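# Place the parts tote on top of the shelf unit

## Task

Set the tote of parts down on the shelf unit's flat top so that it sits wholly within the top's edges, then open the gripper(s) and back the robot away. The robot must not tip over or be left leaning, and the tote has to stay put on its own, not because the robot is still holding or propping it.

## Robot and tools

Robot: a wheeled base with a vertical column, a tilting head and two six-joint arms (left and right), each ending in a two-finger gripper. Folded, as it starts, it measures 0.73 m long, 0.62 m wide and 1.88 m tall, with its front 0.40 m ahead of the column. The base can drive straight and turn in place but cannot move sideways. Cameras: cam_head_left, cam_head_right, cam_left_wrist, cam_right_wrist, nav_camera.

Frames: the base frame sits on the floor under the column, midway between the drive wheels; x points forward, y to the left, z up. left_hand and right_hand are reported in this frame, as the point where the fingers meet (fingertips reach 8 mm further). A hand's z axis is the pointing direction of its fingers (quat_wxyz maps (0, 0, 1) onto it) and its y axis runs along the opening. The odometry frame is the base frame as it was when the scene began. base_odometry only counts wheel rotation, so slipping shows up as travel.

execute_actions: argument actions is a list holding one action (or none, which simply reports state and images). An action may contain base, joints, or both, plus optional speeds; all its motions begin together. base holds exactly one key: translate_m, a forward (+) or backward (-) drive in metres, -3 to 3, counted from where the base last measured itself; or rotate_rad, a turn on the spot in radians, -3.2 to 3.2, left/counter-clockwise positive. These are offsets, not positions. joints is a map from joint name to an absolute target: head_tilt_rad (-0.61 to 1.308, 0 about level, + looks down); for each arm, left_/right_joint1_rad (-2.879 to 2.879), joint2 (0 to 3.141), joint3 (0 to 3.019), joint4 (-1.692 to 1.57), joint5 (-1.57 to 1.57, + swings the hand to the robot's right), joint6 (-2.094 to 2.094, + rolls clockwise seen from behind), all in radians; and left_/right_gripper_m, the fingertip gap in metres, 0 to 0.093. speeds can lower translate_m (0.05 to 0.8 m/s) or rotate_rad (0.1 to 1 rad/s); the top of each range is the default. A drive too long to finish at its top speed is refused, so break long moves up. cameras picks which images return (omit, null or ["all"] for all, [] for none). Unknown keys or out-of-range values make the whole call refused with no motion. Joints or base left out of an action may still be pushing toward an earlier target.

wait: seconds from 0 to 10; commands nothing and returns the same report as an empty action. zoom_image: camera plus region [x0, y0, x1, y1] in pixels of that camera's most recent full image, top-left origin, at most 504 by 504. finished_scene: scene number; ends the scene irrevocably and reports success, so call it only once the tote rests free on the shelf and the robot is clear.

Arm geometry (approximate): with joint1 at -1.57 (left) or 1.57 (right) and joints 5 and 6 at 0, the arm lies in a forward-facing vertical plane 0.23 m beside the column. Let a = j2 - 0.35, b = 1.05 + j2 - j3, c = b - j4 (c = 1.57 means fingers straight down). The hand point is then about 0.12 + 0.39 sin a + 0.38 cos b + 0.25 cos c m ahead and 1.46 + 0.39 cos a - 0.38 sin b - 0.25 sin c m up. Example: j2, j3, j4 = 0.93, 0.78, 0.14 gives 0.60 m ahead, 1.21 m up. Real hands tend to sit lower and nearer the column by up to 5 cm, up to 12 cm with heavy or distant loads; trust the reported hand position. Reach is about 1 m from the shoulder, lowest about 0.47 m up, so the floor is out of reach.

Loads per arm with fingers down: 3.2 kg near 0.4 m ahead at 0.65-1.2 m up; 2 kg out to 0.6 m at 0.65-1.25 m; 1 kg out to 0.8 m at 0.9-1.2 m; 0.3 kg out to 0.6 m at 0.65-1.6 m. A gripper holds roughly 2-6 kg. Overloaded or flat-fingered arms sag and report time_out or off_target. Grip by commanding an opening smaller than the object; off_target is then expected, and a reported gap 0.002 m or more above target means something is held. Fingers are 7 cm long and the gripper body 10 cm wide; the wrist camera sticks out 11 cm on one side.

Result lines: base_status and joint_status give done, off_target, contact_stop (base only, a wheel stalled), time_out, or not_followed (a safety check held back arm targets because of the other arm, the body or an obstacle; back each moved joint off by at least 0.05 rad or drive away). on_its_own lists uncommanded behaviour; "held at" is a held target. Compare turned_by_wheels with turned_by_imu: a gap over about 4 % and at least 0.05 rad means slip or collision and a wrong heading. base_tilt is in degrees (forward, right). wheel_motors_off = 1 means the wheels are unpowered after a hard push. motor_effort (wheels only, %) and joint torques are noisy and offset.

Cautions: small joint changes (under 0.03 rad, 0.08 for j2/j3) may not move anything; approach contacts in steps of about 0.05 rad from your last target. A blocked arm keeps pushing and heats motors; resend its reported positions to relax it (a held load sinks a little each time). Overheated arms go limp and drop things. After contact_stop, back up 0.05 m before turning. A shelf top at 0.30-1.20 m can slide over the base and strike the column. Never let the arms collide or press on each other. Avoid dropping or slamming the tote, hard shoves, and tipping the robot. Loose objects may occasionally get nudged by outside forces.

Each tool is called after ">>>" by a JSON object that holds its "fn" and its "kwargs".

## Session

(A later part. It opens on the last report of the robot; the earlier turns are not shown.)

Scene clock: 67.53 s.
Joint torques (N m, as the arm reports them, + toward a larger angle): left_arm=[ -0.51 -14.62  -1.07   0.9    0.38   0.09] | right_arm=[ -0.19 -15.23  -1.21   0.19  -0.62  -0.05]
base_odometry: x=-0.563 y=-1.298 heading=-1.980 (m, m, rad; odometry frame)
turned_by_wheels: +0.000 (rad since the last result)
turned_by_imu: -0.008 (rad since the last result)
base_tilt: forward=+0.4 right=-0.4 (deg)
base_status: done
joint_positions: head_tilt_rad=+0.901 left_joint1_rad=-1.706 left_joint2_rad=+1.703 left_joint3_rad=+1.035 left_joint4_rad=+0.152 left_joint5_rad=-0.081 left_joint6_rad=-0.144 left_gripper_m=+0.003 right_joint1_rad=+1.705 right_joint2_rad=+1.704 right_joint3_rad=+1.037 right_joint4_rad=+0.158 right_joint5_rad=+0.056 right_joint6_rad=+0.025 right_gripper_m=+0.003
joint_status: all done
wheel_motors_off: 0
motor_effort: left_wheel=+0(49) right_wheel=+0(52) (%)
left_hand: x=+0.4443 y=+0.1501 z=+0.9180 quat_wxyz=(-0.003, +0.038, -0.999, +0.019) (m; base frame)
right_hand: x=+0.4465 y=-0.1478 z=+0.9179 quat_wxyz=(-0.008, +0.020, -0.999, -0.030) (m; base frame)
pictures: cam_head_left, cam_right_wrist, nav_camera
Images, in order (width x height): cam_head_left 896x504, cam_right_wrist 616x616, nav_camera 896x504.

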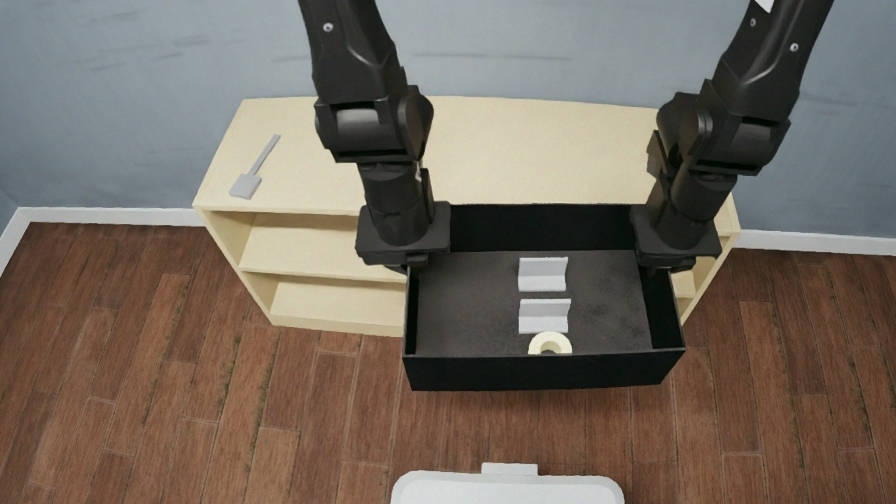

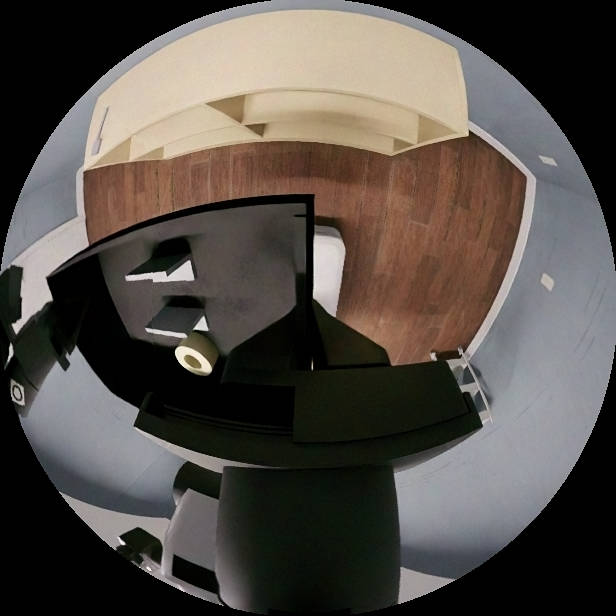

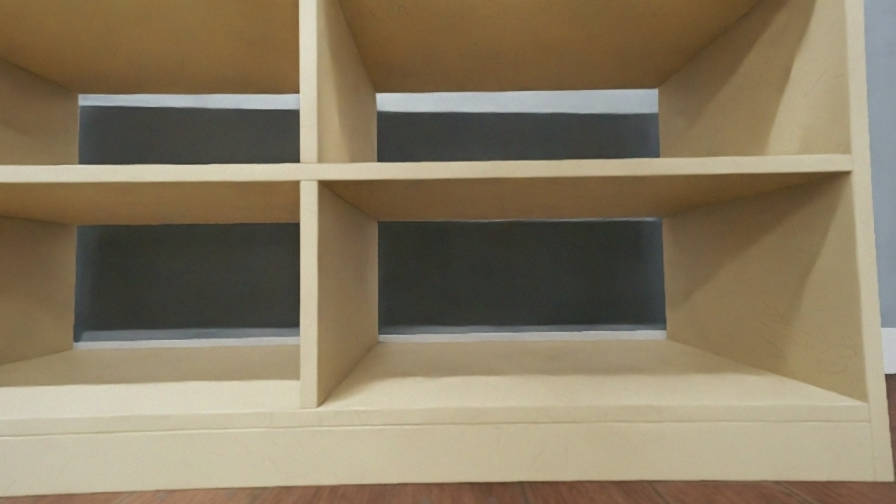

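>>> {"fn": "execute_actions", "kwargs": {"actions": [{"base":{"translate_m":0.33},"joints":{"left_joint2_rad":2.117,"left_joint3_rad":1.97,"left_joint4_rad":-0.37,"right_joint2_rad":2.117,"right_joint3_rad":1.97,"right_joint4_rad":-0.37,"left_joint1_rad":-1.672,"right_joint1_rad":1.672}}], "cameras": ["cam_head_left","cam_right_wrist"]}}

Scene clock: 79.90 s.
Joint torques (N m, as the arm reports them, + toward a larger angle): left_arm=[ -1.89 -20.72   3.38   0.4    0.31  -0.12] | right_arm=[  1.71 -21.42   3.53  -0.11  -0.46  -0.01]
base_odometry: x=-0.694 y=-1.601 heading=-1.980 (m, m, rad; odometry frame)
turned_by_wheels: +0.000 (rad since the last result)
turned_by_imu: -0.003 (rad since the last result)
base_tilt: forward=+0.4 right=-0.4 (deg)
base_status: done
joint_positions: head_tilt_rad=+0.902 left_joint1_rad=-1.673 left_joint2_rad=+2.133 left_joint3_rad=+1.964 left_joint4_rad=-0.365 left_joint5_rad=-0.080 left_joint6_rad=-0.124 left_gripper_m=+0.002 right_joint1_rad=+1.671 right_joint2_rad=+2.131 right_joint3_rad=+1.962 right_joint4_rad=-0.360 right_joint5_rad=+0.052 right_joint6_rad=+0.017 right_gripper_m=+0.003
joint_status: all done
wheel_motors_off: 0
motor_effort: left_wheel=+2(39) right_wheel=+1(32) (%)
left_hand: x=+0.6282 y=+0.1497 z=+0.7731 quat_wxyz=(+0.004, +0.036, -0.999, +0.004) (m; base frame)
right_hand: x=+0.6289 y=-0.1478 z=+0.7733 quat_wxyz=(+0.003, +0.017, -1.000, -0.017) (m; base frame)
pictures: cam_head_left, cam_right_wrist
Images, in order (width x height): cam_head_left 896x504, cam_right_wrist 616x616.

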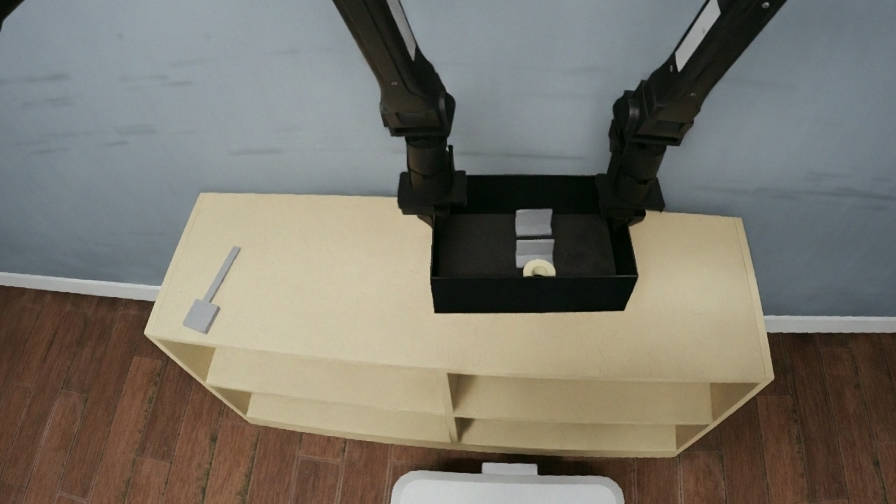

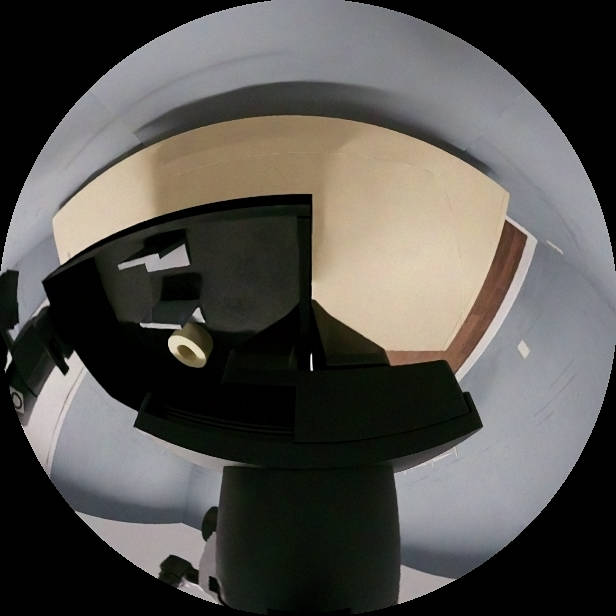

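>>> {"fn": "execute_actions", "kwargs": {"actions": [{"joints":{"left_joint2_rad":2.37,"left_joint3_rad":2.31,"left_joint4_rad":-0.46,"right_joint2_rad":2.37,"right_joint3_rad":2.31,"right_joint4_rad":-0.46,"left_joint1_rad":-1.664,"right_joint1_rad":1.664}}], "cameras": ["cam_head_left","cam_right_wrist"]}}

Scene clock: 86.53 s.
Joint torques (N m, as the arm reports them, + toward a larger angle): left_arm=[ -1.92 -20.86   5.28   0.19   0.21  -0.09] | right_arm=[  1.67 -21.85   4.84  -0.16  -0.46   0.02]
base_odometry: x=-0.694 y=-1.601 heading=-1.980 (m, m, rad; odometry frame)
turned_by_wheels: +0.000 (rad since the last result)
turned_by_imu: -0.001 (rad since the last result)
base_tilt: forward=+0.4 right=-0.4 (deg)
base_status: not commanded
joint_positions: head_tilt_rad=+0.902 left_joint1_rad=-1.666 left_joint2_rad=+2.396 left_joint3_rad=+2.283 left_joint4_rad=-0.452 left_joint5_rad=-0.078 left_joint6_rad=-0.127 left_gripper_m=+0.002 right_joint1_rad=+1.663 right_joint2_rad=+2.398 right_joint3_rad=+2.288 right_joint4_rad=-0.453 right_joint5_rad=+0.052 right_joint6_rad=+0.018 right_gripper_m=+0.003
joint_status: all done
wheel_motors_off: 0
motor_effort: left_wheel=-1(3) right_wheel=+0(0) (%)
left_hand: x=+0.6057 y=+0.1492 z=+0.6860 quat_wxyz=(+0.020, +0.038, -0.999, +0.000) (m; base frame)
right_hand: x=+0.6071 y=-0.1480 z=+0.6856 quat_wxyz=(+0.019, +0.016, -1.000, -0.013) (m; base frame)
pictures: cam_head_left, cam_right_wrist
Images, in order (width x height): cam_head_left 896x504, cam_right_wrist 616x616.

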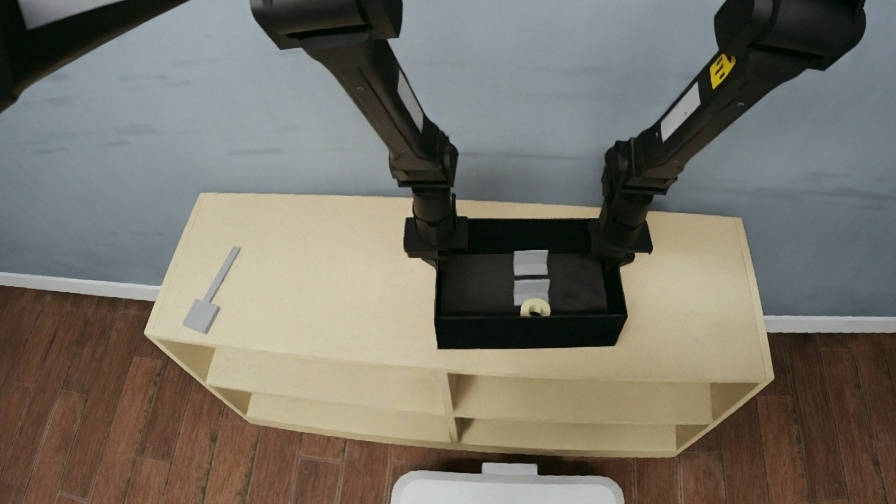

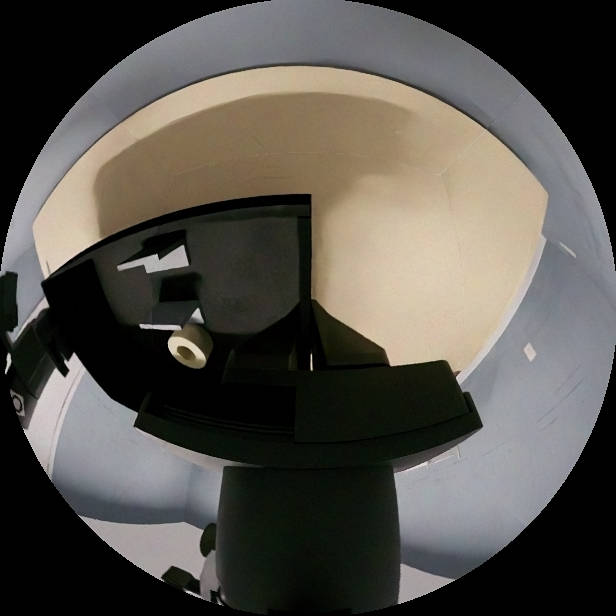

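>>> {"fn": "execute_actions", "kwargs": {"actions": [{"base":{"translate_m":0.03},"joints":{"left_joint2_rad":2.47,"left_joint3_rad":2.46,"left_joint4_rad":-0.49,"right_joint2_rad":2.47,"right_joint3_rad":2.46,"right_joint4_rad":-0.49}}], "cameras": ["cam_head_left","cam_right_wrist"]}}

Scene clock: 90.83 s.
Joint torques (N m, as the arm reports them, + toward a larger angle): left_arm=[ -2.13 -19.53   5.53   0.32   0.21  -0.09] | right_arm=[  1.89 -20.28   5.26  -0.04  -0.46   0.06]
base_odometry: x=-0.706 y=-1.629 heading=-1.980 (m, m, rad; odometry frame)
turned_by_wheels: +0.000 (rad since the last result)
turned_by_imu: -0.001 (rad since the last result)
base_tilt: forward=+0.4 right=-0.4 (deg)
base_status: done
joint_positions: head_tilt_rad=+0.902 left_joint1_rad=-1.664 left_joint2_rad=+2.477 left_joint3_rad=+2.437 left_joint4_rad=-0.483 left_joint5_rad=-0.078 left_joint6_rad=-0.127 left_gripper_m=+0.002 right_joint1_rad=+1.661 right_joint2_rad=+2.477 right_joint3_rad=+2.440 right_joint4_rad=-0.484 right_joint5_rad=+0.052 right_joint6_rad=+0.014 right_gripper_m=+0.003
joint_status: all done
wheel_motors_off: 0
motor_effort: left_wheel=+0(38) right_wheel=+1(35) (%)
left_hand: x=+0.6257 y=+0.1488 z=+0.6707 quat_wxyz=(-0.001, +0.040, -0.999, +0.001) (m; base frame)
right_hand: x=+0.6280 y=-0.1481 z=+0.6714 quat_wxyz=(-0.002, +0.016, -1.000, -0.013) (m; base frame)
pictures: cam_head_left, cam_right_wrist
Images, in order (width x height): cam_head_left 896x504, cam_right_wrist 616x616.

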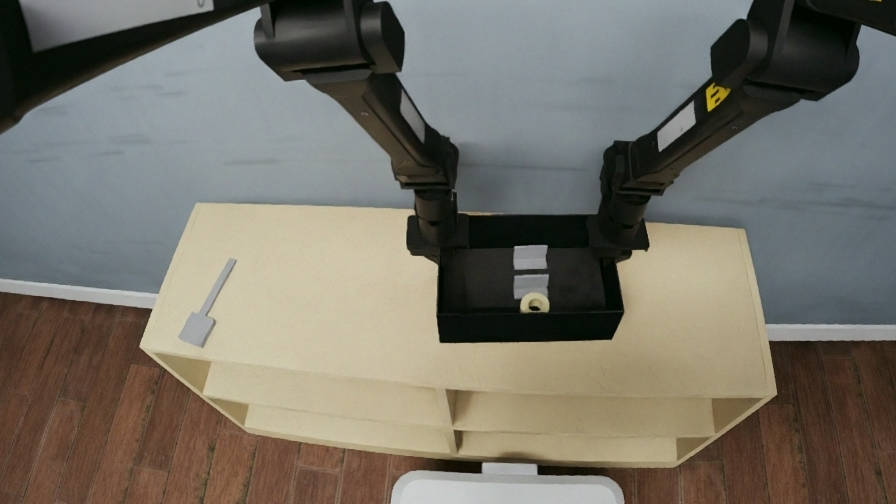

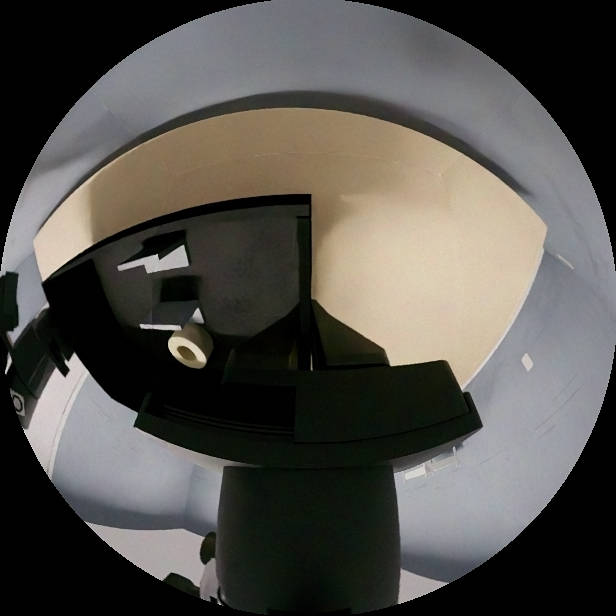

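>>> {"fn": "execute_actions", "kwargs": {"actions": [{"joints":{"left_joint2_rad":2.53,"left_joint3_rad":2.5,"left_joint4_rad":-0.47,"right_joint2_rad":2.53,"right_joint3_rad":2.5,"right_joint4_rad":-0.47}}], "cameras": ["cam_right_wrist"]}}

Scene clock: 93.87 s.
Joint torques (N m, as the arm reports them, + toward a larger angle): left_arm=[ -2.17 -17.19   5.44   0.94   0.2   -0.09] | right_arm=[  1.88 -17.07   5.4    0.32  -0.56   0.14]
base_odometry: x=-0.706 y=-1.629 heading=-1.980 (m, m, rad; odometry frame)
turned_by_wheels: +0.000 (rad since the last result)
turned_by_imu: -0.001 (rad since the last result)
base_tilt: forward=+0.4 right=-0.5 (deg)
base_status: not commanded
joint_positions: head_tilt_rad=+0.902 left_joint1_rad=-1.663 left_joint2_rad=+2.510 left_joint3_rad=+2.480 left_joint4_rad=-0.476 left_joint5_rad=-0.077 left_joint6_rad=-0.127 left_gripper_m=+0.002 right_joint1_rad=+1.661 right_joint2_rad=+2.504 right_joint3_rad=+2.479 right_joint4_rad=-0.475 right_joint5_rad=+0.055 right_joint6_rad=+0.004 right_gripper_m=+0.002
joint_status: all done
wheel_motors_off: 0
motor_effort: left_wheel=+2(1) right_wheel=+0(1) (%)
left_hand: x=+0.6269 y=+0.1494 z=+0.6621 quat_wxyz=(-0.010, +0.041, -0.999, +0.002) (m; base frame)
right_hand: x=+0.6313 y=-0.1483 z=+0.6647 quat_wxyz=(-0.013, +0.020, -1.000, -0.012) (m; base frame)
pictures: cam_right_wrist
Images, in order (width x height): cam_right_wrist 616x616.

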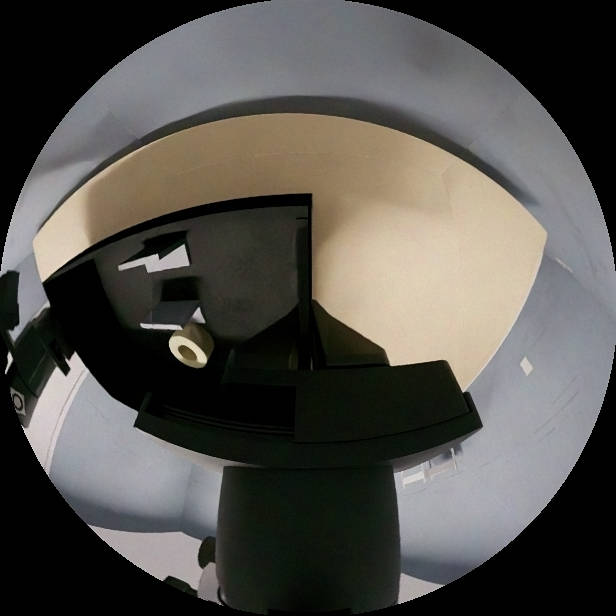

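Likely touching.

>>> {"fn": "execute_actions", "kwargs": {"actions": [{"joints":{"left_gripper_m":0.06,"right_gripper_m":0.06}}], "cameras": []}}

>>> {"fn": "execute_actions", "kwargs": {"actions": [{"joints":{"left_joint2_rad":2.0,"left_joint3_rad":1.85,"left_joint4_rad":-0.37,"right_joint2_rad":2.0,"right_joint3_rad":1.85,"right_joint4_rad":-0.37}}], "cameras": []}}

>>> {"fn": "execute_actions", "kwargs": {"actions": [{"base":{"translate_m":-0.4}}], "cameras": ["cam_head_left"]}}

>>> {"fn": "finished_scene", "kwargs": {"scene": 1}}

Scene clock: 100.80 s.
Joint torques (N m, as the arm reports them, + toward a larger angle): left_arm=[ -2.22 -17.37   5.4    0.93   0.02  -0.06] | right_arm=[  1.34 -17.68   5.15   0.34  -0.18   0.04]
base_odometry: x=-0.706 y=-1.629 heading=-1.980 (m, m, rad; odometry frame)
turned_by_wheels: +0.000 (rad since the last result)
turned_by_imu: -0.001 (rad since the last result)
base_tilt: forward=+0.4 right=-0.4 (deg)
base_status: not commanded
joint_positions: head_tilt_rad=+0.902 left_joint1_rad=-1.663 left_joint2_rad=+2.511 left_joint3_rad=+2.480 left_joint4_rad=-0.476 left_joint5_rad=-0.073 left_joint6_rad=-0.130 left_gripper_m=+0.060 right_joint1_rad=+1.661 right_joint2_rad=+2.514 right_joint3_rad=+2.480 right_joint4_rad=-0.475 right_joint5_rad=+0.044 right_joint6_rad=+0.017 right_gripper_m=+0.060
joint_status: all done
wheel_motors_off: 0
motor_effort: left_wheel=+3(4) right_wheel=-1(1) (%)
left_hand: x=+0.6257 y=+0.1483 z=+0.6613 quat_wxyz=(-0.009, +0.042, -0.999, +0.004) (m; base frame)
right_hand: x=+0.6238 y=-0.1460 z=+0.6600 quat_wxyz=(-0.008, +0.013, -1.000, -0.017) (m; base frame)
pictures: none
No camera images: the call's "cameras" was empty. Leave "cameras" out to get every camera's image.

Scene clock: 102.60 s.
Joint torques (N m, as the arm reports them, + toward a larger angle): left_arm=[ -1.72 -20.34   3.21   0.91   0.01  -0.06] | right_arm=[  1.46 -20.65   3.73   0.21  -0.18   0.01]
base_odometry: x=-0.706 y=-1.629 heading=-1.980 (m, m, rad; odometry frame)
turned_by_wheels: +0.000 (rad since the last result)
turned_by_imu: +0.000 (rad since the last result)
base_tilt: forward=+0.4 right=-0.4 (deg)
base_status: not commanded
joint_positions: head_tilt_rad=+0.902 left_joint1_rad=-1.663 left_joint2_rad=+2.004 left_joint3_rad=+1.847 left_joint4_rad=-0.376 left_joint5_rad=-0.073 left_joint6_rad=-0.130 left_gripper_m=+0.060 right_joint1_rad=+1.661 right_joint2_rad=+2.001 right_joint3_rad=+1.842 right_joint4_rad=-0.370 right_joint5_rad=+0.044 right_joint6_rad=+0.018 right_gripper_m=+0.060
joint_status: all done
wheel_motors_off: 0
motor_effort: left_wheel=+2(2) right_wheel=-2(2) (%)
left_hand: x=+0.6405 y=+0.1606 z=+0.8228 quat_wxyz=(+0.004, +0.041, -0.999, +0.003) (m; base frame)
right_hand: x=+0.6406 y=-0.1580 z=+0.8234 quat_wxyz=(+0.002, +0.014, -1.000, -0.017) (m; base frame)
pictures: none
No camera images: the call's "cameras" was empty. Leave "cameras" out to get every camera's image.

Scene clock: 105.13 s.
Joint torques (N m, as the arm reports them, + toward a larger angle): left_arm=[ -1.65 -20.27   3.38   0.89   0.01  -0.06] | right_arm=[  1.48 -20.95   3.74   0.22  -0.17   0.02]
base_odometry: x=-0.547 y=-1.262 heading=-1.980 (m, m, rad; odometry frame)
turned_by_wheels: +0.000 (rad since the last result)
turned_by_imu: +0.001 (rad since the last result)
base_tilt: forward=+0.4 right=-0.4 (deg)
base_status: done
joint_positions: head_tilt_rad=+0.902 left_joint1_rad=-1.663 left_joint2_rad=+2.003 left_joint3_rad=+1.845 left_joint4_rad=-0.376 left_joint5_rad=-0.073 left_joint6_rad=-0.130 left_gripper_m=+0.060 right_joint1_rad=+1.661 right_joint2_rad=+2.001 right_joint3_rad=+1.842 right_joint4_rad=-0.370 right_joint5_rad=+0.044 right_joint6_rad=+0.018 right_gripper_m=+0.060
joint_status: not commanded
wheel_motors_off: 0
motor_effort: left_wheel=-1(39) right_wheel=+0(43) (%)
left_hand: x=+0.6401 y=+0.1606 z=+0.8232 quat_wxyz=(+0.005, +0.041, -0.999, +0.003) (m; base frame)
right_hand: x=+0.6408 y=-0.1580 z=+0.8238 quat_wxyz=(+0.002, +0.014, -1.000, -0.017) (m; base frame)
pictures: cam_head_left
Images, in order (width x height): cam_head_left 896x504.

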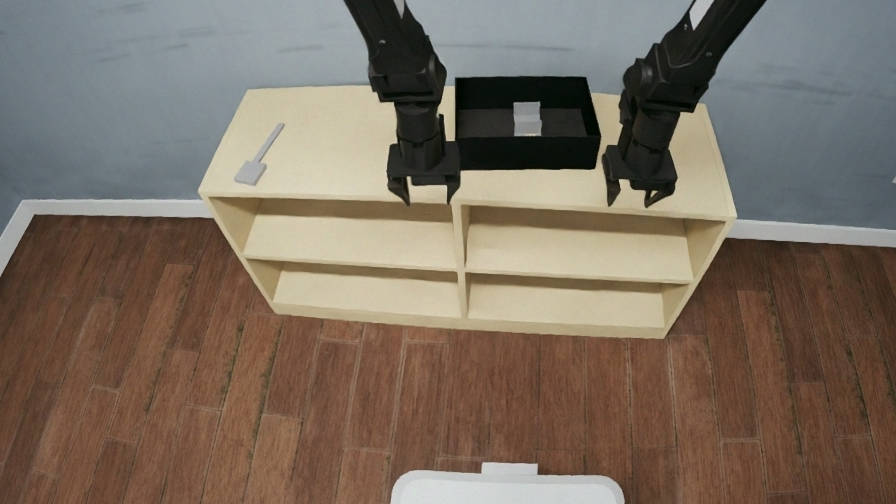

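The scene is finished: the task was done.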